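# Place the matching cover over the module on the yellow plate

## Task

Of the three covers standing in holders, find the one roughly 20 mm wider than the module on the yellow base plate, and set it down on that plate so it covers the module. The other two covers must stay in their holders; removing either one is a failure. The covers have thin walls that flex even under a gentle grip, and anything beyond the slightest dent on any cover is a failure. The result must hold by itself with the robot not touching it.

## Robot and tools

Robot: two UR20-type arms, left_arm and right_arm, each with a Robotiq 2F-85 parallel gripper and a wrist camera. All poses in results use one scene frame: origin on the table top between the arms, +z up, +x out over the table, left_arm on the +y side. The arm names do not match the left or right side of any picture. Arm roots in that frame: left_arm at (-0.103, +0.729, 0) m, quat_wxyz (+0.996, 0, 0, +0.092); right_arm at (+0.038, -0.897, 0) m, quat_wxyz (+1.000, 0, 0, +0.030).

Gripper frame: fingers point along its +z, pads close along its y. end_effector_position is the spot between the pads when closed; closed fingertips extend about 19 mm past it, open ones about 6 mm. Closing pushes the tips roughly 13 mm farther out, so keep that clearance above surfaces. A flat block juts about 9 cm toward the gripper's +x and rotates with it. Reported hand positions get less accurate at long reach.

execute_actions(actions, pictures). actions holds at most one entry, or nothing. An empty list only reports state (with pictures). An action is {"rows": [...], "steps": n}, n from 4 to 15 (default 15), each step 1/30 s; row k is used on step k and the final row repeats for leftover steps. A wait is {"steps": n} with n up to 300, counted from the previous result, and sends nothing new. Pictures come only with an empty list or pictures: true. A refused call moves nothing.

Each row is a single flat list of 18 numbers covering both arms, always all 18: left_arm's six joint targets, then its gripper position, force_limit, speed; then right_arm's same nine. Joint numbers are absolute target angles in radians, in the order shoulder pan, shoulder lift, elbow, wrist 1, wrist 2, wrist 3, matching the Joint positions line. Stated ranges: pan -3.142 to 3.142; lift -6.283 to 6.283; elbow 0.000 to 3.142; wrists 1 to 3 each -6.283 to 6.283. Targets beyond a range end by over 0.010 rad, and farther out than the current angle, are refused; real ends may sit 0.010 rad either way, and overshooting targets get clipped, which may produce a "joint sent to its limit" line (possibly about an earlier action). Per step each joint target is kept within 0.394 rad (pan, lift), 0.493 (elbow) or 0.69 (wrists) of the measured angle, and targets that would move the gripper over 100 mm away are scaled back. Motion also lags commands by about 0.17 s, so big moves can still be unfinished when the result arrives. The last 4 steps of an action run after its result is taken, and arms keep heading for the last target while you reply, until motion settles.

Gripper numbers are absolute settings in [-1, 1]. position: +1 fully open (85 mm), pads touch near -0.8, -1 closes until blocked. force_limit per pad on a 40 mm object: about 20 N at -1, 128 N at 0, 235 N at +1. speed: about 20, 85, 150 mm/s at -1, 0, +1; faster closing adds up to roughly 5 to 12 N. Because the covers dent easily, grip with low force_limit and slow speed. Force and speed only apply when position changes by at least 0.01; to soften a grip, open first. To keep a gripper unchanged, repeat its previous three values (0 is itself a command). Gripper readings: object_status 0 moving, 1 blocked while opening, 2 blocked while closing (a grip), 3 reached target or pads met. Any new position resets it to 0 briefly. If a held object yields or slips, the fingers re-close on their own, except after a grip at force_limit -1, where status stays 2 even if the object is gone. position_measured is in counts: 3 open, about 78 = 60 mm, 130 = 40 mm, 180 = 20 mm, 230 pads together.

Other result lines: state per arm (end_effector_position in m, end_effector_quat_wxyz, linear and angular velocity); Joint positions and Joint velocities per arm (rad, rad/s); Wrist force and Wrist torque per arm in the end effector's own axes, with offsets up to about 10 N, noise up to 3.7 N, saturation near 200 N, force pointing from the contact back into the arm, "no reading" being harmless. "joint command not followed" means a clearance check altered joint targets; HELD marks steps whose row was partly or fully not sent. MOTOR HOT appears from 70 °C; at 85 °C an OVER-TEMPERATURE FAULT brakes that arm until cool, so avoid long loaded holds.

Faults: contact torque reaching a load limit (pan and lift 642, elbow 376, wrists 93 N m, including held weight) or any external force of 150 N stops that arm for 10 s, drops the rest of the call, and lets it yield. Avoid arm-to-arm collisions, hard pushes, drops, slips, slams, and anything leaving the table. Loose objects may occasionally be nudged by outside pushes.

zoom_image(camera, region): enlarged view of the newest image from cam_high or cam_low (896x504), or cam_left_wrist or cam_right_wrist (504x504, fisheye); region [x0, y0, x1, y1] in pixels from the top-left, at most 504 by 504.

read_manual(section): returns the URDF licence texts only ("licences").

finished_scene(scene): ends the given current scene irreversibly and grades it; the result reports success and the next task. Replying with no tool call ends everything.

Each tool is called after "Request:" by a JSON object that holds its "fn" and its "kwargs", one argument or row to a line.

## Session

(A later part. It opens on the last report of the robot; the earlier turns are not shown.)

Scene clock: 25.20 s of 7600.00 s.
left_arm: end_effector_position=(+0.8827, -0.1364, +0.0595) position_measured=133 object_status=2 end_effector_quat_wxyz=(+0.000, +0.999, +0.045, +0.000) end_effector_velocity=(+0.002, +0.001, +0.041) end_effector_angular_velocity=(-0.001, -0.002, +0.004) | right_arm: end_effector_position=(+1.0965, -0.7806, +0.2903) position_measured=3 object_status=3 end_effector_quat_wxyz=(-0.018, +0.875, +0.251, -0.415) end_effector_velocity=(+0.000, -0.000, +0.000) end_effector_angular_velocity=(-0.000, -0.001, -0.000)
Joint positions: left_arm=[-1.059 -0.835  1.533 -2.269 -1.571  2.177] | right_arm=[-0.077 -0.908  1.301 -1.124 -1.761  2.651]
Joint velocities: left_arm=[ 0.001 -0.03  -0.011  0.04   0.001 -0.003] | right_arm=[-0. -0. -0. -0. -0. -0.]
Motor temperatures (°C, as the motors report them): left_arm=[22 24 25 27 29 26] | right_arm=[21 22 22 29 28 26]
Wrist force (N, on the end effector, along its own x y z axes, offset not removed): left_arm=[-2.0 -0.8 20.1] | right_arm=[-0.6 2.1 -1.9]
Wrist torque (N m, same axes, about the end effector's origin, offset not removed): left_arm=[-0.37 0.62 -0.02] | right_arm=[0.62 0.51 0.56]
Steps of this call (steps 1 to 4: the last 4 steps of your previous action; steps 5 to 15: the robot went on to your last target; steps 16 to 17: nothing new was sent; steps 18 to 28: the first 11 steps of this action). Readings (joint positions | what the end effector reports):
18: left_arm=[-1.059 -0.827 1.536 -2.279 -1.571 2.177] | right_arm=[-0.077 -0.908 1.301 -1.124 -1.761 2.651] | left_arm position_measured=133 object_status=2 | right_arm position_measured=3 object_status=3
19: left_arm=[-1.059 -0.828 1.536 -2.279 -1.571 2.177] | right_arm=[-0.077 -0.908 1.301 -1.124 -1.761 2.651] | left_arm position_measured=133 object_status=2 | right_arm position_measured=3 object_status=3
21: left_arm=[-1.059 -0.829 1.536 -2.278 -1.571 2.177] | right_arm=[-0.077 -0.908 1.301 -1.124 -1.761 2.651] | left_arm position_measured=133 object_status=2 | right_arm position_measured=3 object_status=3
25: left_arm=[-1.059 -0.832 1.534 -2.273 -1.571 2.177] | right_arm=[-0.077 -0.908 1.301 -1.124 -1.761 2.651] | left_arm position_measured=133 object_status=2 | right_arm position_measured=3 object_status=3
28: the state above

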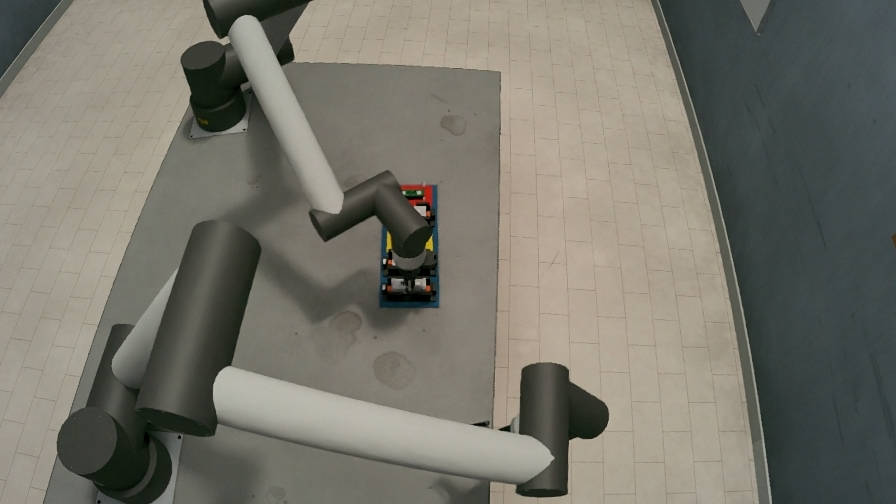

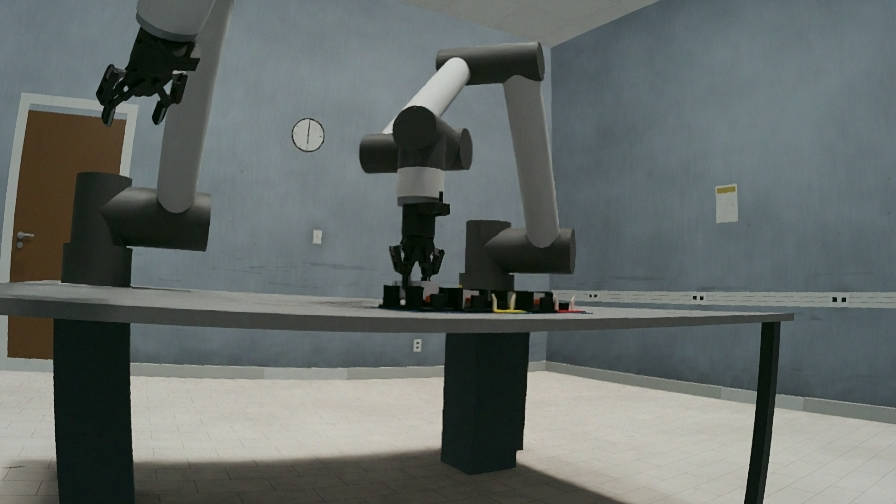

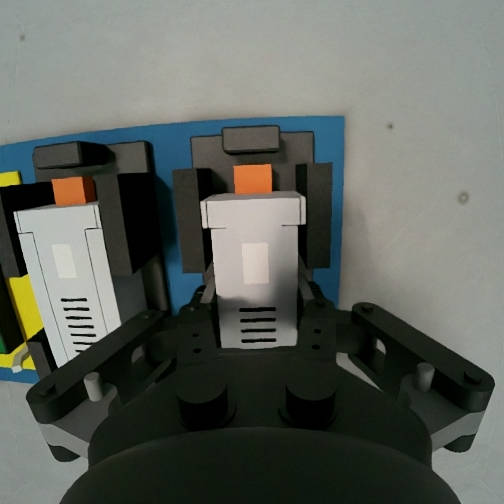

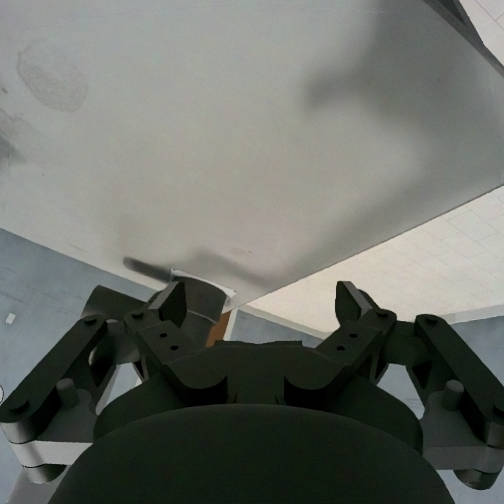

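Request:
{"fn": "execute_actions", "kwargs": {
  "actions": [
    {"rows":[[-1.0595,-0.8404,1.5314,-2.2618,-1.5708,2.177,-0.98,-0.54,-1,-0.077,-0.908,1.301,-1.124,-1.761,2.651,1,-1,0],[-1.0595,-0.8414,1.531,-2.2604,-1.5708,2.177,-0.98,-0.54,-1,-0.077,-0.908,1.301,-1.124,-1.761,2.651,1,-1,0],[-1.0595,-0.8424,1.5306,-2.259,-1.5708,2.177,-0.98,-0.54,-1,-0.077,-0.908,1.301,-1.124,-1.761,2.651,1,-1,0],[-1.0595,-0.8434,1.5302,-2.2576,-1.5708,2.177,-0.98,-0.54,-1,-0.077,-0.908,1.301,-1.124,-1.761,2.651,1,-1,0],[-1.0595,-0.8444,1.5298,-2.2562,-1.5708,2.177,-0.98,-0.54,-1,-0.077,-0.908,1.301,-1.124,-1.761,2.651,1,-1,0],[-1.0595,-0.8454,1.5294,-2.2548,-1.5708,2.177,-0.98,-0.54,-1,-0.077,-0.908,1.301,-1.124,-1.761,2.651,1,-1,0],[-1.0595,-0.8464,1.529,-2.2534,-1.5708,2.177,-0.98,-0.54,-1,-0.077,-0.908,1.301,-1.124,-1.761,2.651,1,-1,0],[-1.0595,-0.8479,1.5284,-2.2513,-1.5708,2.177,-0.98,-0.54,-1,-0.077,-0.908,1.301,-1.124,-1.761,2.651,1,-1,0],[-1.0595,-0.8494,1.5277,-2.2491,-1.5708,2.177,-0.98,-0.54,-1,-0.077,-0.908,1.301,-1.124,-1.761,2.651,1,-1,0],[-1.0595,-0.8514,1.5269,-2.2463,-1.5708,2.177,-0.98,-0.54,-1,-0.077,-0.908,1.301,-1.124,-1.761,2.651,1,-1,0],[-1.0595,-0.8534,1.526,-2.2434,-1.5708,2.177,-0.98,-0.54,-1,-0.077,-0.908,1.301,-1.124,-1.761,2.651,1,-1,0],[-1.0595,-0.8555,1.5251,-2.2404,-1.5708,2.177,-0.98,-0.54,-1,-0.077,-0.908,1.301,-1.124,-1.761,2.651,1,-1,0],[-1.0595,-0.8576,1.5242,-2.2374,-1.5708,2.177,-0.98,-0.54,-1,-0.077,-0.908,1.301,-1.124,-1.761,2.651,1,-1,0],[-1.0595,-0.865,1.5207,-2.2265,-1.5708,2.177,-0.98,-0.54,-1,-0.077,-0.908,1.301,-1.124,-1.761,2.651,1,-1,0],[-1.0595,-0.8822,1.512,-2.2006,-1.5708,2.177,-0.98,-0.54,-1,-0.077,-0.908,1.301,-1.124,-1.761,2.651,1,-1,0]]}
  ]
}}

Request:
{"fn": "execute_actions", "kwargs": {
  "actions": [
    {"steps":14}
  ],
  "pictures": true
}}

Scene clock: 26.17 s of 7600.00 s.
left_arm: end_effector_position=(+0.8827, -0.1364, +0.0769) position_measured=133 object_status=2 end_effector_quat_wxyz=(+0.000, +0.999, +0.045, +0.000) end_effector_velocity=(-0.003, -0.004, +0.061) end_effector_angular_velocity=(+0.001, +0.000, -0.003) | right_arm: end_effector_position=(+1.0965, -0.7806, +0.2903) position_measured=3 object_status=3 end_effector_quat_wxyz=(-0.018, +0.875, +0.251, -0.415) end_effector_velocity=(+0.000, +0.000, +0.001) end_effector_angular_velocity=(+0.000, -0.000, +0.000)
Joint positions: left_arm=[-1.059 -0.848  1.528 -2.251 -1.571  2.177] | right_arm=[-0.077 -0.908  1.301 -1.124 -1.761  2.651]
Joint velocities: left_arm=[-0.004 -0.044 -0.019  0.064  0.    -0.001] | right_arm=[ 0.    -0.    -0.001  0.     0.    -0.   ]
Motor temperatures (°C, as the motors report them): left_arm=[22 24 25 27 29 26] | right_arm=[21 22 22 29 28 26]
Wrist force (N, on the end effector, along its own x y z axes, offset not removed): left_arm=[-0.5 -0.5 6.8] | right_arm=[0.3 0.5 -1.6]
Wrist torque (N m, same axes, about the end effector's origin, offset not removed): left_arm=[-0.26 0.42 -0.10] | right_arm=[0.22 0.26 0.42]
Steps of this call (steps 1 to 4: the last 4 steps of your previous action; steps 5 to 15: the robot went on to your last target; steps 16 to 18: nothing new was sent; steps 19 to 29: the first 11 steps of this action). Readings (joint positions | what the end effector reports):
19: left_arm=[-1.059 -0.839 1.532 -2.263 -1.571 2.177] | right_arm=[-0.077 -0.908 1.301 -1.124 -1.761 2.651] | left_arm position_measured=133 object_status=2 | right_arm position_measured=3 object_status=3
20: left_arm=[-1.059 -0.840 1.532 -2.263 -1.571 2.177] | right_arm=[-0.077 -0.908 1.301 -1.124 -1.761 2.651] | left_arm position_measured=133 object_status=2 | right_arm position_measured=3 object_status=3
22: left_arm=[-1.059 -0.841 1.531 -2.261 -1.571 2.177] | right_arm=[-0.077 -0.908 1.301 -1.124 -1.761 2.651] | left_arm position_measured=133 object_status=2 | right_arm position_measured=3 object_status=3
26: left_arm=[-1.059 -0.844 1.530 -2.256 -1.571 2.177] | right_arm=[-0.077 -0.908 1.301 -1.124 -1.761 2.651] | left_arm position_measured=133 object_status=2 | right_arm position_measured=3 object_status=3
29: the state above

Scene clock: 26.63 s of 7600.00 s.
left_arm: end_effector_position=(+0.8827, -0.1364, +0.1248) position_measured=133 object_status=2 end_effector_quat_wxyz=(+0.000, +0.999, +0.045, +0.000) end_effector_velocity=(+0.001, +0.001, +0.006) end_effector_angular_velocity=(+0.001, +0.001, +0.001) | right_arm: end_effector_position=(+1.0965, -0.7806, +0.2903) position_measured=3 object_status=3 end_effector_quat_wxyz=(-0.018, +0.875, +0.251, -0.415) end_effector_velocity=(-0.000, -0.000, +0.000) end_effector_angular_velocity=(+0.000, +0.000, -0.001)
Joint positions: left_arm=[-1.059 -0.882  1.512 -2.201 -1.571  2.177] | right_arm=[-0.077 -0.908  1.301 -1.124 -1.761  2.651]
Joint velocities: left_arm=[ 0.001 -0.004 -0.003  0.008 -0.     0.001] | right_arm=[-0. -0.  0.  0.  0. -0.]
Motor temperatures (°C, as the motors report them): left_arm=[22 24 25 27 29 26] | right_arm=[21 22 22 29 28 26]
Wrist force (N, on the end effector, along its own x y z axes, offset not removed): left_arm=[-0.5 -0.7 6.1] | right_arm=[-2.8 3.6 -3.8]
Wrist torque (N m, same axes, about the end effector's origin, offset not removed): left_arm=[-0.42 0.30 -0.20] | right_arm=[0.89 1.00 0.57]
Kept back: nothing.
Steps of this call (steps 1 to 4: the last 4 steps of your previous action; steps 5 to 14: the robot went on to your last target). Readings (joint positions | what the end effector reports):
1: left_arm=[-1.059 -0.850 1.528 -2.249 -1.571 2.177] | right_arm=[-0.077 -0.908 1.301 -1.124 -1.761 2.651] | left_arm position_measured=133 object_status=2 | right_arm position_measured=3 object_status=3
2: left_arm=[-1.059 -0.851 1.527 -2.246 -1.571 2.177] | right_arm=[-0.077 -0.908 1.301 -1.124 -1.761 2.651] | left_arm position_measured=133 object_status=2 | right_arm position_measured=3 object_status=3
4: left_arm=[-1.059 -0.856 1.525 -2.239 -1.571 2.177] | right_arm=[-0.077 -0.908 1.301 -1.124 -1.761 2.651] | left_arm position_measured=133 object_status=2 | right_arm position_measured=3 object_status=3
8: left_arm=[-1.059 -0.877 1.515 -2.209 -1.571 2.177] | right_arm=[-0.077 -0.908 1.301 -1.124 -1.761 2.651] | left_arm position_measured=133 object_status=2 | right_arm position_measured=3 object_status=3
14: the state above

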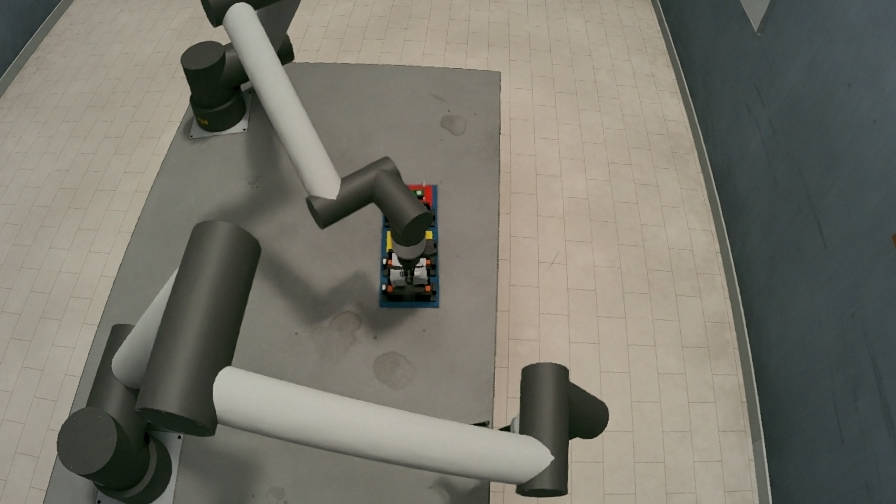

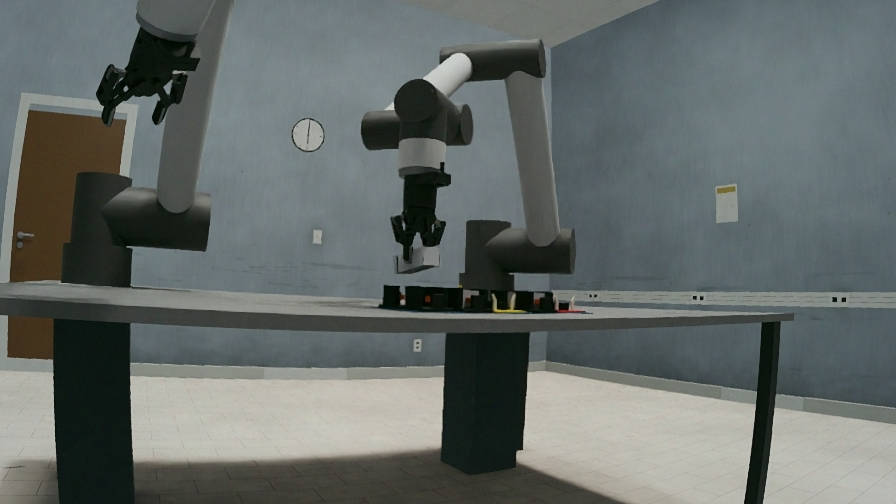

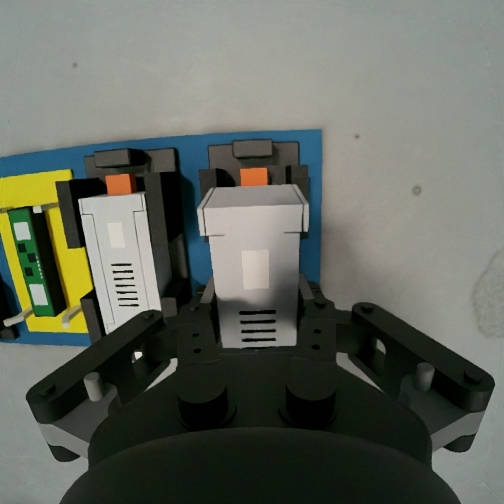

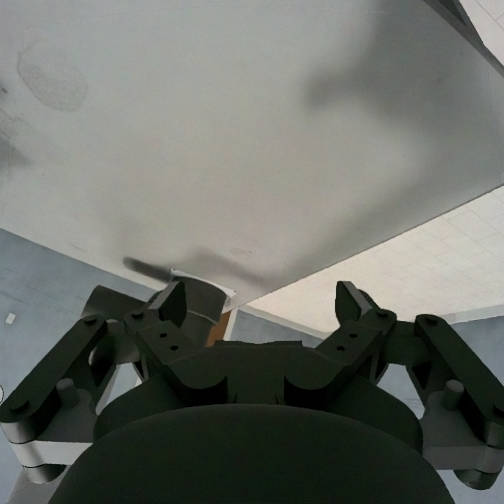

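Request:
{"fn": "execute_actions", "kwargs": {
  "actions": [
    {"rows":[[-1.046,-0.8987,1.5433,-2.2154,-1.5708,2.19,-0.98,-0.54,-1,-0.077,-0.908,1.301,-1.124,-1.761,2.651,1,-1,0],[-1.046,-0.8987,1.5433,-2.2154,-1.5708,2.19,-0.98,-0.54,-1,-0.077,-0.908,1.301,-1.124,-1.761,2.651,1,-1,0],[-1.0324,-0.9152,1.5747,-2.2302,-1.5708,2.204,-0.98,-0.54,-1,-0.077,-0.908,1.301,-1.124,-1.761,2.651,1,-1,0],[-1.0324,-0.9152,1.5747,-2.2302,-1.5708,2.204,-0.98,-0.54,-1,-0.077,-0.908,1.301,-1.124,-1.761,2.651,1,-1,0],[-1.0053,-0.9483,1.6373,-2.2598,-1.5708,2.231,-0.98,-0.54,-1,-0.077,-0.908,1.301,-1.124,-1.761,2.651,1,-1,0],[-1.0053,-0.9483,1.6373,-2.2598,-1.5708,2.231,-0.98,-0.54,-1,-0.077,-0.908,1.301,-1.124,-1.761,2.651,1,-1,0],[-1.0053,-0.9483,1.6373,-2.2598,-1.5708,2.231,-0.98,-0.54,-1,-0.077,-0.908,1.301,-1.124,-1.761,2.651,1,-1,0],[-0.9511,-1.0144,1.7627,-2.3191,-1.5708,2.285,-0.98,-0.54,-1,-0.077,-0.908,1.301,-1.124,-1.761,2.651,1,-1,0]]}
  ]
}}

Request:
{"fn": "execute_actions", "kwargs": {
  "actions": [
    {"steps":18}
  ],
  "pictures": true
}}

Request:
{"fn": "zoom_image", "kwargs": {
  "camera": "cam_low",
  "region": [430, 220, 570, 325]
}}

Request:
{"fn": "zoom_image", "kwargs": {
  "camera": "cam_high",
  "region": [365, 190, 455, 270]
}}

Scene clock: 27.43 s of 7600.00 s.
left_arm: end_effector_position=(+0.8781, +0.0081, +0.1291) position_measured=133 object_status=2 end_effector_quat_wxyz=(+0.002, +0.999, +0.045, +0.002) end_effector_velocity=(-0.096, +0.662, -0.022) end_effector_angular_velocity=(+0.022, +0.020, +0.006) | right_arm: end_effector_position=(+1.0965, -0.7806, +0.2903) position_measured=3 object_status=3 end_effector_quat_wxyz=(-0.018, +0.875, +0.251, -0.415) end_effector_velocity=(+0.000, +0.000, +0.001) end_effector_angular_velocity=(-0.000, -0.000, +0.001)
Joint positions: left_arm=[-0.985 -0.973  1.679 -2.282 -1.571  2.252] | right_arm=[-0.077 -0.908  1.301 -1.124 -1.761  2.651]
Joint velocities: left_arm=[ 0.327 -0.401  0.782 -0.352 -0.     0.321] | right_arm=[ 0.    -0.    -0.     0.    -0.001  0.   ]
Motor temperatures (°C, as the motors report them): left_arm=[22 24 25 27 29 26] | right_arm=[21 22 22 29 28 26]
Wrist force (N, on the end effector, along its own x y z axes, offset not removed): left_arm=[-2.6 -1.5 7.7] | right_arm=[-3.0 2.9 0.2]
Wrist torque (N m, same axes, about the end effector's origin, offset not removed): left_arm=[-0.49 0.65 -0.03] | right_arm=[0.78 1.04 0.58]
Steps of this call (steps 1 to 13: the robot went on to your last target; steps 14 to 24: the first 11 steps of this action). Readings (joint positions | what the end effector reports):
14: left_arm=[-1.059 -0.882 1.512 -2.201 -1.571 2.177] | right_arm=[-0.077 -0.908 1.301 -1.124 -1.761 2.651] | left_arm position_measured=133 object_status=2 | right_arm position_measured=3 object_status=3
15: left_arm=[-1.057 -0.886 1.518 -2.203 -1.571 2.180] | right_arm=[-0.077 -0.908 1.301 -1.124 -1.761 2.651] | left_arm position_measured=133 object_status=2 | right_arm position_measured=3 object_status=3
17: left_arm=[-1.048 -0.896 1.537 -2.213 -1.571 2.188] | right_arm=[-0.077 -0.908 1.301 -1.124 -1.761 2.651] | left_arm position_measured=133 object_status=2 | right_arm position_measured=3 object_status=3
21: left_arm=[-1.018 -0.933 1.606 -2.246 -1.571 2.219] | right_arm=[-0.077 -0.908 1.301 -1.124 -1.761 2.651] | left_arm position_measured=133 object_status=2 | right_arm position_measured=3 object_status=3
24: the state above

Scene clock: 28.03 s of 7600.00 s.
left_arm: end_effector_position=(+0.8643, +0.0774, +0.1250) position_measured=133 object_status=2 end_effector_quat_wxyz=(+0.000, +0.999, +0.045, -0.000) end_effector_velocity=(-0.001, +0.000, -0.001) end_effector_angular_velocity=(+0.000, +0.001, -0.000) | right_arm: end_effector_position=(+1.0965, -0.7806, +0.2903) position_measured=3 object_status=3 end_effector_quat_wxyz=(-0.018, +0.875, +0.251, -0.415) end_effector_velocity=(+0.000, +0.000, +0.000) end_effector_angular_velocity=(-0.000, -0.000, +0.000)
Joint positions: left_arm=[-0.951 -1.014  1.763 -2.319 -1.571  2.285] | right_arm=[-0.077 -0.908  1.301 -1.124 -1.761  2.651]
Joint velocities: left_arm=[-0.     0.     0.001 -0.    -0.     0.   ] | right_arm=[ 0. -0. -0.  0. -0. -0.]
Motor temperatures (°C, as the motors report them): left_arm=[22 24 25 27 29 26] | right_arm=[21 22 22 29 28 26]
Wrist force (N, on the end effector, along its own x y z axes, offset not removed): left_arm=[-2.2 -2.7 6.7] | right_arm=[-1.2 0.6 -3.9]
Wrist torque (N m, same axes, about the end effector's origin, offset not removed): left_arm=[-0.72 0.72 -0.07] | right_arm=[0.31 0.61 0.57]
Kept back: nothing.
Steps of this call (steps 1 to 4: the last 4 steps of your previous action; steps 5 to 18: the robot went on to your last target). Readings (joint positions | what the end effector reports):
1: left_arm=[-0.974 -0.986 1.704 -2.294 -1.571 2.262] | right_arm=[-0.077 -0.908 1.301 -1.124 -1.761 2.651] | left_arm position_measured=133 object_status=2 | right_arm position_measured=3 object_status=3
2: left_arm=[-0.966 -0.996 1.724 -2.302 -1.571 2.270] | right_arm=[-0.077 -0.908 1.301 -1.124 -1.761 2.651] | left_arm position_measured=133 object_status=2 | right_arm position_measured=3 object_status=3
4: left_arm=[-0.957 -1.007 1.747 -2.312 -1.571 2.279] | right_arm=[-0.077 -0.908 1.301 -1.124 -1.761 2.651] | left_arm position_measured=133 object_status=2 | right_arm position_measured=3 object_status=3
8: left_arm=[-0.952 -1.013 1.760 -2.318 -1.571 2.284] | right_arm=[-0.077 -0.908 1.301 -1.124 -1.761 2.651] | left_arm position_measured=133 object_status=2 | right_arm position_measured=3 object_status=3
18: the state above

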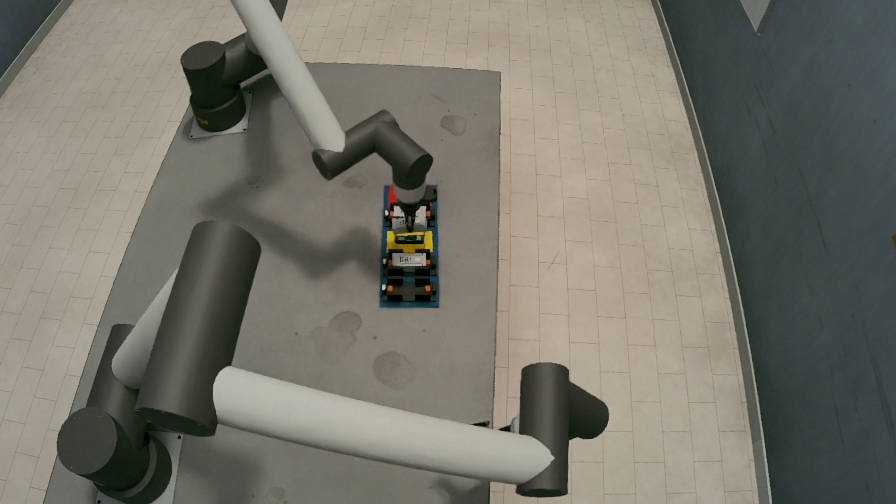

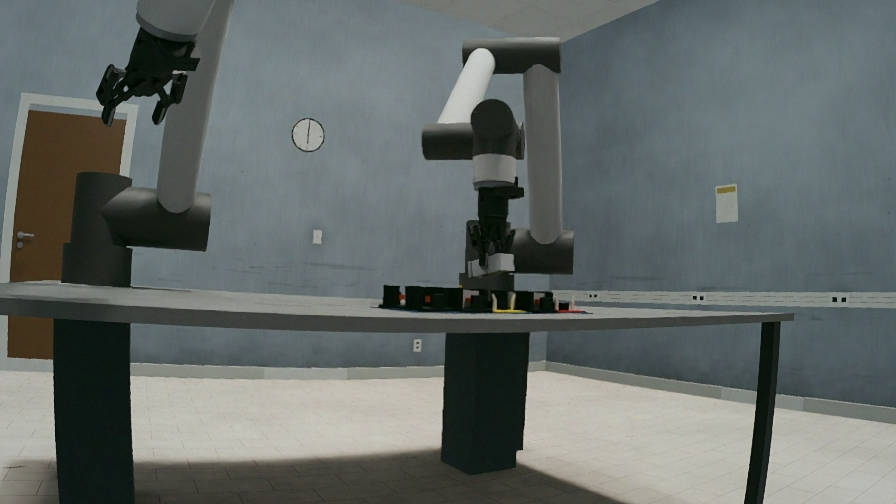

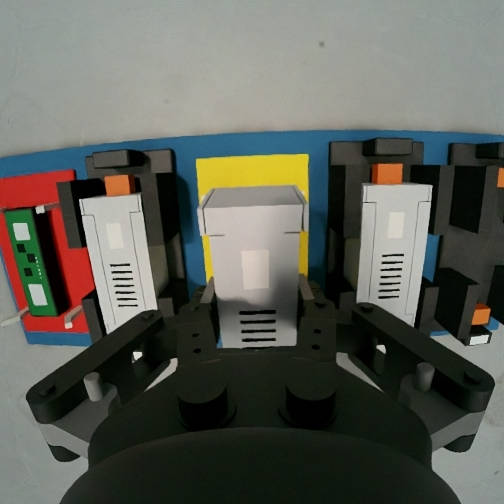

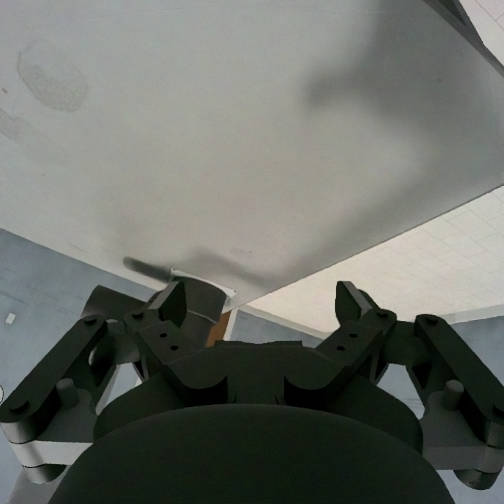

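Region (430, 220, 570, 325) of cam_low's 896x504 image, scaled by 3.600, with more detail than that image has; it fills the top 378 rows of this view, and the rest is white.

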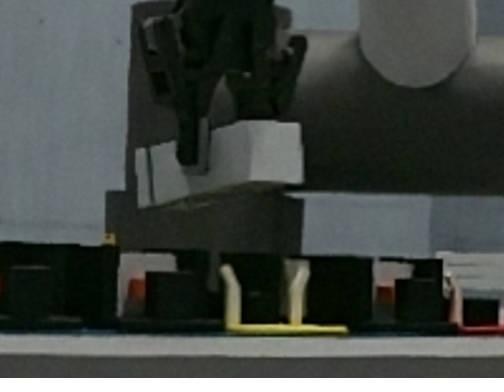

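Region (365, 190, 455, 270) of cam_high's 896x504 image, scaled by 5.600, with more detail than that image has.

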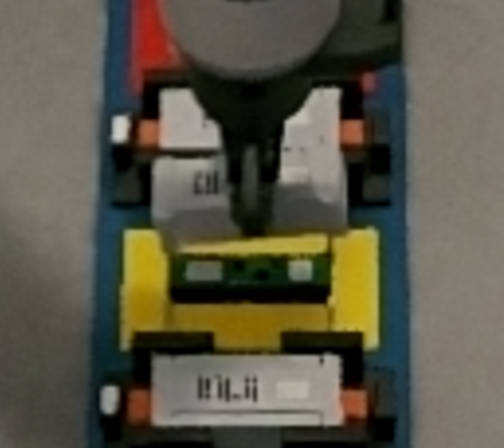

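Request:
{"fn": "execute_actions", "kwargs": {
  "actions": [
    {"rows":[[-0.9519,-0.9872,1.7781,-2.3617,-1.5708,2.285,-0.98,-0.54,-1,-0.077,-0.908,1.301,-1.124,-1.761,2.651,1,-1,0]],"steps":10}
  ]
}}

Request:
{"fn": "execute_actions", "kwargs": {
  "actions": [
    {"rows":[[-0.9519,-0.984,1.7793,-2.3661,-1.5708,2.285,-0.98,-0.54,-1,-0.077,-0.908,1.301,-1.124,-1.761,2.651,1,-1,0],[-0.9519,-0.981,1.7804,-2.3702,-1.5708,2.285,-0.98,-0.54,-1,-0.077,-0.908,1.301,-1.124,-1.761,2.651,1,-1,0],[-0.9519,-0.978,1.7815,-2.3743,-1.5708,2.285,-0.98,-0.54,-1,-0.077,-0.908,1.301,-1.124,-1.761,2.651,1,-1,0],[-0.9519,-0.975,1.7826,-2.3784,-1.5708,2.285,-0.98,-0.54,-1,-0.077,-0.908,1.301,-1.124,-1.761,2.651,1,-1,0],[-0.9519,-0.972,1.7837,-2.3825,-1.5708,2.285,-0.98,-0.54,-1,-0.077,-0.908,1.301,-1.124,-1.761,2.651,1,-1,0],[-0.9519,-0.969,1.7847,-2.3865,-1.5708,2.285,-0.98,-0.54,-1,-0.077,-0.908,1.301,-1.124,-1.761,2.651,1,-1,0]]}
  ],
  "pictures": true
}}

Request:
{"fn": "zoom_image", "kwargs": {
  "camera": "cam_low",
  "region": [430, 220, 570, 325]
}}

Scene clock: 28.67 s of 7600.00 s.
left_arm: end_effector_position=(+0.8627, +0.0781, +0.0953) position_measured=133 object_status=2 end_effector_quat_wxyz=(-0.000, +0.999, +0.045, -0.000) end_effector_velocity=(-0.002, +0.000, -0.070) end_effector_angular_velocity=(-0.004, -0.004, -0.001) | right_arm: end_effector_position=(+1.0965, -0.7806, +0.2903) position_measured=3 object_status=3 end_effector_quat_wxyz=(-0.018, +0.875, +0.251, -0.415) end_effector_velocity=(+0.000, +0.000, -0.000) end_effector_angular_velocity=(+0.000, +0.000, -0.000)
Joint positions: left_arm=[-0.952 -0.991  1.776 -2.355 -1.571  2.285] | right_arm=[-0.077 -0.908  1.301 -1.124 -1.761  2.651]
Joint velocities: left_arm=[-0.001  0.056  0.03  -0.092  0.     0.   ] | right_arm=[ 0.  0. -0.  0.  0.  0.]
Motor temperatures (°C, as the motors report them): left_arm=[22 24 25 27 29 26] | right_arm=[21 22 22 29 28 26]
Wrist force (N, on the end effector, along its own x y z axes, offset not removed): left_arm=[-0.8 -0.3 5.9] | right_arm=[-1.5 2.9 -1.6]
Wrist torque (N m, same axes, about the end effector's origin, offset not removed): left_arm=[-0.33 0.43 -0.18] | right_arm=[0.88 0.71 0.50]
Steps of this call (steps 1 to 13: the robot went on to your last target; steps 14 to 19: the first 6 steps of this action). Readings (joint positions | what the end effector reports):
14: left_arm=[-0.951 -1.014 1.763 -2.319 -1.571 2.285] | right_arm=[-0.077 -0.908 1.301 -1.124 -1.761 2.651] | left_arm position_measured=133 object_status=2 | right_arm position_measured=3 object_status=3
15: left_arm=[-0.951 -1.010 1.766 -2.326 -1.571 2.285] | right_arm=[-0.077 -0.908 1.301 -1.124 -1.761 2.651] | left_arm position_measured=133 object_status=2 | right_arm position_measured=3 object_status=3
17: left_arm=[-0.951 -0.997 1.773 -2.345 -1.571 2.285] | right_arm=[-0.077 -0.908 1.301 -1.124 -1.761 2.651] | left_arm position_measured=133 object_status=2 | right_arm position_measured=3 object_status=3
19: the state above

Scene clock: 29.17 s of 7600.00 s.
left_arm: end_effector_position=(+0.8624, +0.0780, +0.0701) position_measured=133 object_status=2 end_effector_quat_wxyz=(-0.000, +0.999, +0.045, -0.000) end_effector_velocity=(-0.001, -0.002, -0.018) end_effector_angular_velocity=(-0.001, -0.000, -0.001) | right_arm: end_effector_position=(+1.0965, -0.7806, +0.2903) position_measured=3 object_status=3 end_effector_quat_wxyz=(-0.018, +0.875, +0.251, -0.415) end_effector_velocity=(-0.000, +0.001, -0.001) end_effector_angular_velocity=(-0.000, +0.001, +0.001)
Joint positions: left_arm=[-0.952 -0.97   1.784 -2.385 -1.571  2.285] | right_arm=[-0.077 -0.908  1.301 -1.124 -1.761  2.651]
Joint velocities: left_arm=[-0.002  0.016  0.005 -0.021 -0.    -0.001] | right_arm=[ 0.001  0.     0.001 -0.    -0.     0.   ]
Motor temperatures (°C, as the motors report them): left_arm=[22 24 25 27 29 26] | right_arm=[21 22 22 29 28 26]
Wrist force (N, on the end effector, along its own x y z axes, offset not removed): left_arm=[2.0 -4.2 5.9] | right_arm=[-1.6 -1.3 -0.9]
Wrist torque (N m, same axes, about the end effector's origin, offset not removed): left_arm=[-0.03 -0.26 0.28] | right_arm=[-0.14 0.69 0.59]
Steps of this call (steps 1 to 4: the last 4 steps of your previous action; steps 5 to 15: the first 11 steps of this action). Readings (joint positions | what the end effector reports):
5: left_arm=[-0.952 -0.988 1.778 -2.361 -1.571 2.285] | right_arm=[-0.077 -0.908 1.301 -1.124 -1.761 2.651] | left_arm position_measured=133 object_status=2 | right_arm position_measured=3 object_status=3
6: left_arm=[-0.952 -0.987 1.778 -2.362 -1.571 2.285] | right_arm=[-0.077 -0.908 1.301 -1.124 -1.761 2.651] | left_arm position_measured=133 object_status=2 | right_arm position_measured=3 object_status=3
8: left_arm=[-0.952 -0.983 1.780 -2.367 -1.571 2.285] | right_arm=[-0.077 -0.908 1.301 -1.124 -1.761 2.651] | left_arm position_measured=133 object_status=2 | right_arm position_measured=3 object_status=3
12: left_arm=[-0.952 -0.973 1.783 -2.381 -1.571 2.285] | right_arm=[-0.077 -0.908 1.301 -1.124 -1.761 2.651] | left_arm position_measured=133 object_status=2 | right_arm position_measured=3 object_status=3
15: the state above

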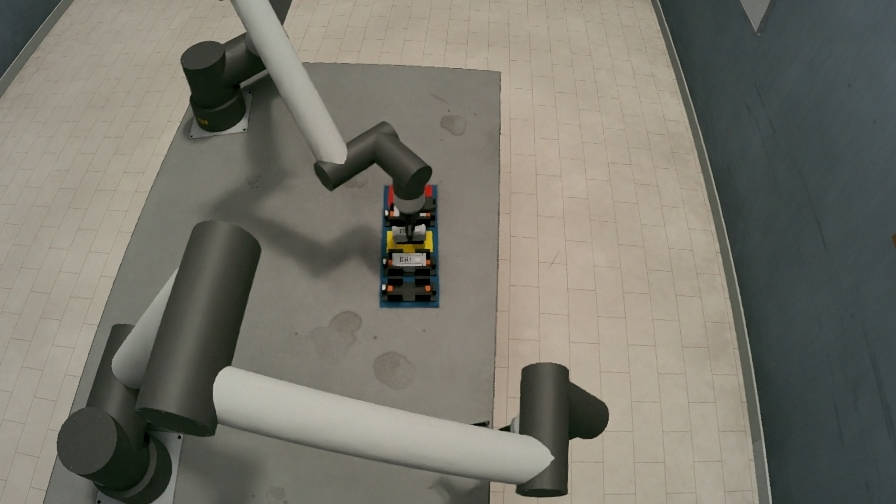

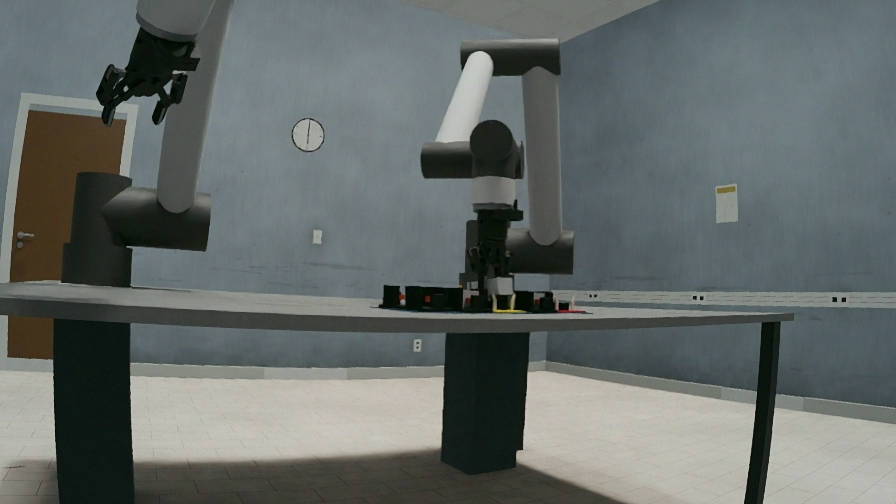

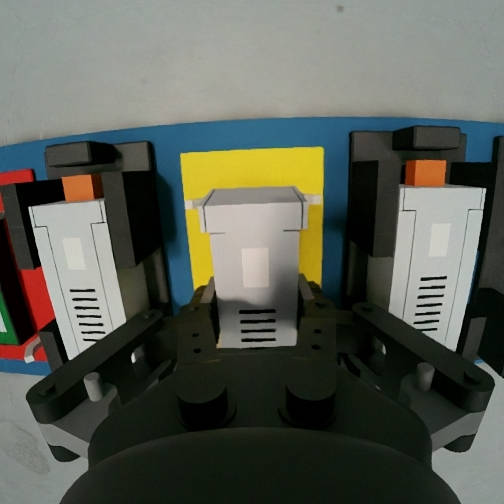

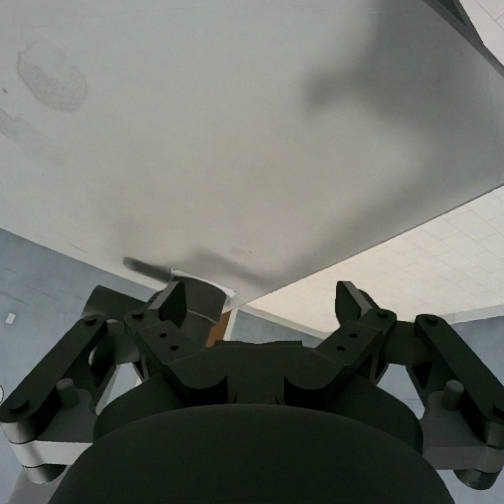

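Region (430, 220, 570, 325) of cam_low's 896x504 image, scaled by 3.600, with more detail than that image has; it fills the top 378 rows of this view, and the rest is white.

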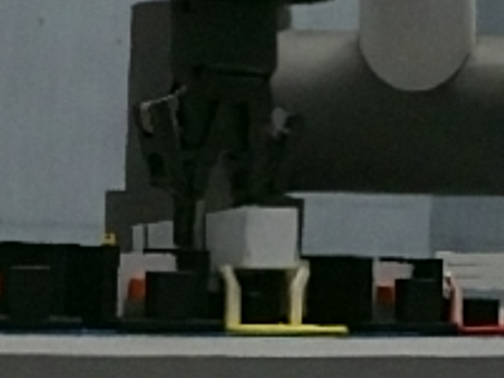

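Request:
{"fn": "execute_actions", "kwargs": {
  "actions": [
    {"rows":[[-0.9515,-0.9685,1.7858,-2.3881,-1.5708,2.287,-0.98,-0.54,-1,-0.077,-0.908,1.301,-1.124,-1.761,2.651,1,-1,0],[-0.9515,-0.9665,1.7865,-2.3908,-1.5708,2.287,-0.98,-0.54,-1,-0.077,-0.908,1.301,-1.124,-1.761,2.651,1,-1,0],[-0.9515,-0.9645,1.7871,-2.3934,-1.5708,2.287,-0.98,-0.54,-1,-0.077,-0.908,1.301,-1.124,-1.761,2.651,1,-1,0],[-0.9515,-0.9625,1.7878,-2.3961,-1.5708,2.287,-0.98,-0.54,-1,-0.077,-0.908,1.301,-1.124,-1.761,2.651,1,-1,0],[-0.9515,-0.9605,1.7884,-2.3987,-1.5708,2.287,-0.98,-0.54,-1,-0.077,-0.908,1.301,-1.124,-1.761,2.651,1,-1,0],[-0.9515,-0.9585,1.7891,-2.4014,-1.5708,2.287,-0.98,-0.54,-1,-0.077,-0.908,1.301,-1.124,-1.761,2.651,1,-1,0],[-0.9515,-0.9565,1.7897,-2.404,-1.5708,2.287,-0.98,-0.54,-1,-0.077,-0.908,1.301,-1.124,-1.761,2.651,1,-1,0],[-0.9515,-0.9545,1.7903,-2.4066,-1.5708,2.287,-0.98,-0.54,-1,-0.077,-0.908,1.301,-1.124,-1.761,2.651,1,-1,0]]}
  ]
}}

Request:
{"fn": "execute_actions", "kwargs": {
  "actions": [
    {"steps":8}
  ],
  "pictures": true
}}

Request:
{"fn": "zoom_image", "kwargs": {
  "camera": "cam_low",
  "region": [430, 220, 570, 325]
}}

Scene clock: 29.93 s of 7600.00 s.
left_arm: end_effector_position=(+0.8623, +0.0787, +0.0538) position_measured=133 object_status=2 end_effector_quat_wxyz=(-0.000, +0.999, +0.044, -0.000) end_effector_velocity=(-0.000, -0.001, -0.027) end_effector_angular_velocity=(-0.001, -0.001, -0.001) | right_arm: end_effector_position=(+1.0965, -0.7806, +0.2903) position_measured=3 object_status=3 end_effector_quat_wxyz=(-0.018, +0.875, +0.251, -0.415) end_effector_velocity=(-0.000, -0.000, -0.001) end_effector_angular_velocity=(-0.000, +0.001, +0.000)
Joint positions: left_arm=[-0.952 -0.956  1.79  -2.404 -1.571  2.287] | right_arm=[-0.077 -0.908  1.301 -1.124 -1.761  2.651]
Joint velocities: left_arm=[-0.001  0.024  0.008 -0.033  0.     0.   ] | right_arm=[-0.     0.     0.001 -0.    -0.    -0.   ]
Motor temperatures (°C, as the motors report them): left_arm=[22 24 25 27 29 26] | right_arm=[21 22 22 29 28 26]
Wrist force (N, on the end effector, along its own x y z axes, offset not removed): left_arm=[0.4 -2.5 8.9] | right_arm=[0.5 0.7 2.8]
Wrist torque (N m, same axes, about the end effector's origin, offset not removed): left_arm=[-0.65 0.24 -0.17] | right_arm=[0.40 0.14 0.42]
Steps of this call (steps 1 to 4: the last 4 steps of your previous action; steps 5 to 12: the robot went on to your last target; steps 13 to 23: the first 11 steps of this action). Readings (joint positions | what the end effector reports):
13: left_arm=[-0.952 -0.969 1.785 -2.387 -1.571 2.285] | right_arm=[-0.077 -0.908 1.301 -1.124 -1.761 2.651] | left_arm position_measured=133 object_status=2 | right_arm position_measured=3 object_status=3
14: left_arm=[-0.952 -0.969 1.785 -2.387 -1.571 2.285] | right_arm=[-0.077 -0.908 1.301 -1.124 -1.761 2.651] | left_arm position_measured=133 object_status=2 | right_arm position_measured=3 object_status=3
16: left_arm=[-0.952 -0.967 1.786 -2.389 -1.571 2.286] | right_arm=[-0.077 -0.908 1.301 -1.124 -1.761 2.651] | left_arm position_measured=133 object_status=2 | right_arm position_measured=3 object_status=3
20: left_arm=[-0.952 -0.961 1.788 -2.398 -1.571 2.287] | right_arm=[-0.077 -0.908 1.301 -1.124 -1.761 2.651] | left_arm position_measured=133 object_status=2 | right_arm position_measured=3 object_status=3
23: the state above

Scene clock: 30.20 s of 7600.00 s.
left_arm: end_effector_position=(+0.8623, +0.0787, +0.0517) position_measured=133 object_status=2 end_effector_quat_wxyz=(-0.000, +0.999, +0.044, +0.000) end_effector_velocity=(+0.000, +0.000, -0.000) end_effector_angular_velocity=(-0.001, -0.000, +0.001) | right_arm: end_effector_position=(+1.0965, -0.7806, +0.2903) position_measured=3 object_status=3 end_effector_quat_wxyz=(-0.018, +0.875, +0.251, -0.415) end_effector_velocity=(-0.000, -0.000, -0.000) end_effector_angular_velocity=(-0.000, +0.000, +0.000)
Joint positions: left_arm=[-0.952 -0.955  1.79  -2.407 -1.571  2.287] | right_arm=[-0.077 -0.908  1.301 -1.124 -1.761  2.651]
Joint velocities: left_arm=[ 0.     0.     0.    -0.001 -0.    -0.001] | right_arm=[ 0.    -0.     0.001 -0.    -0.     0.   ]
Motor temperatures (°C, as the motors report them): left_arm=[22 24 25 27 29 26] | right_arm=[21 22 22 29 28 26]
Wrist force (N, on the end effector, along its own x y z axes, offset not removed): left_arm=[1.5 -4.5 5.1] | right_arm=[0.8 0.2 -2.7]
Wrist torque (N m, same axes, about the end effector's origin, offset not removed): left_arm=[-1.16 0.08 -0.07] | right_arm=[0.29 0.16 0.59]
Kept back: nothing.
Steps of this call (steps 1 to 4: the last 4 steps of your previous action; steps 5 to 8: the robot went on to your last target). Readings (joint positions | what the end effector reports):
1: left_arm=[-0.952 -0.956 1.790 -2.405 -1.571 2.287] | right_arm=[-0.077 -0.908 1.301 -1.124 -1.761 2.651] | left_arm position_measured=133 object_status=2 | right_arm position_measured=3 object_status=3
2: left_arm=[-0.952 -0.955 1.790 -2.406 -1.571 2.287] | right_arm=[-0.077 -0.908 1.301 -1.124 -1.761 2.651] | left_arm position_measured=133 object_status=2 | right_arm position_measured=3 object_status=3
4: left_arm=[-0.952 -0.955 1.790 -2.406 -1.571 2.287] | right_arm=[-0.077 -0.908 1.301 -1.124 -1.761 2.651] | left_arm position_measured=133 object_status=2 | right_arm position_measured=3 object_status=3
8: the state above

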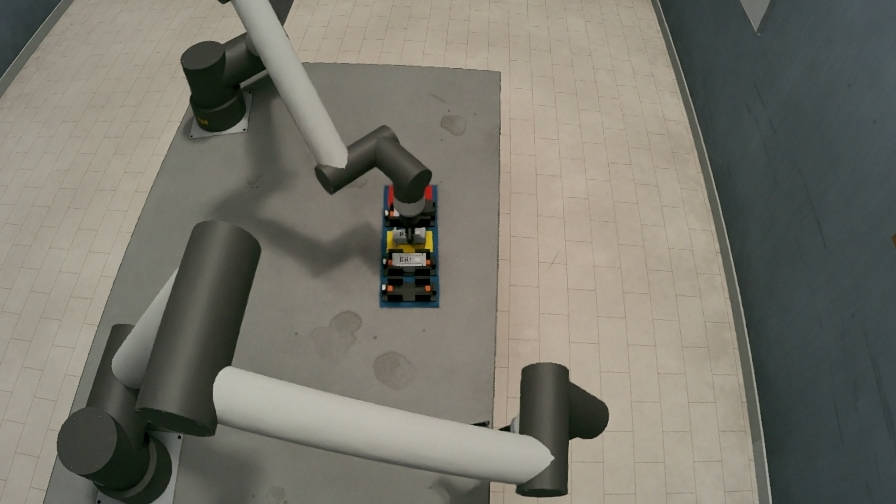

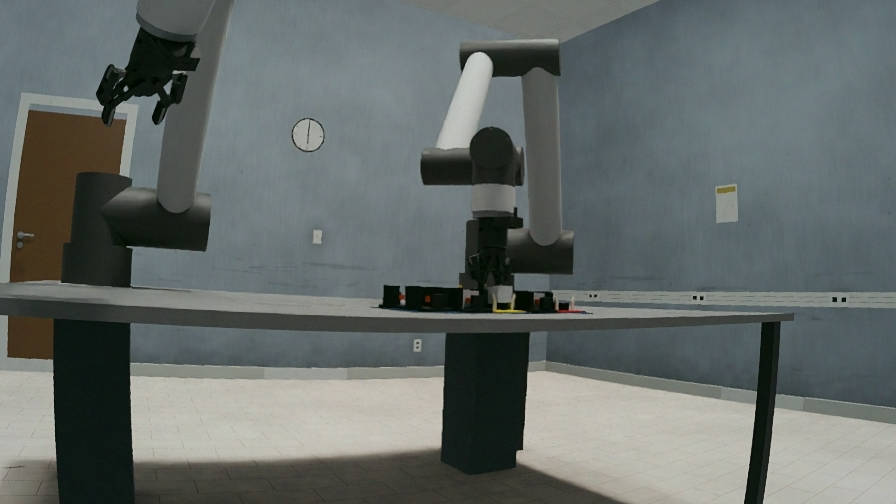

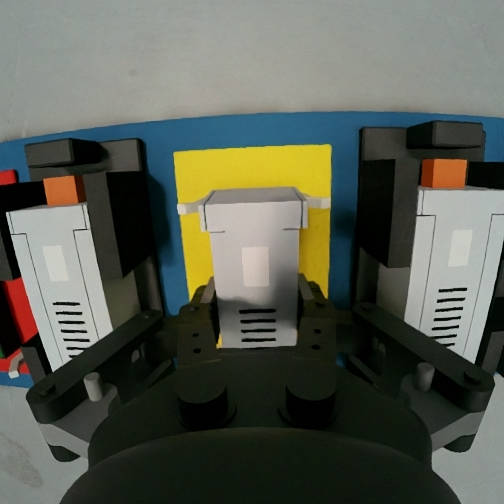

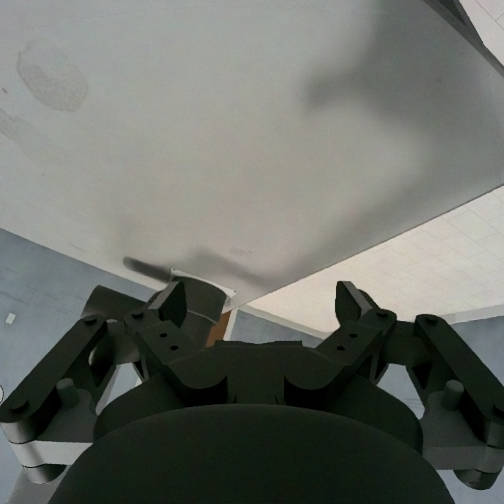

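Region (430, 220, 570, 325) of cam_low's 896x504 image, scaled by 3.600, with more detail than that image has; it fills the top 378 rows of this view, and the rest is white.

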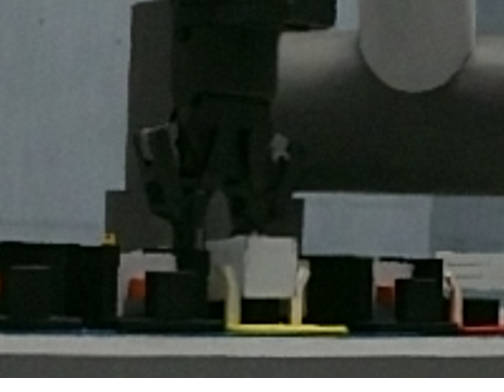

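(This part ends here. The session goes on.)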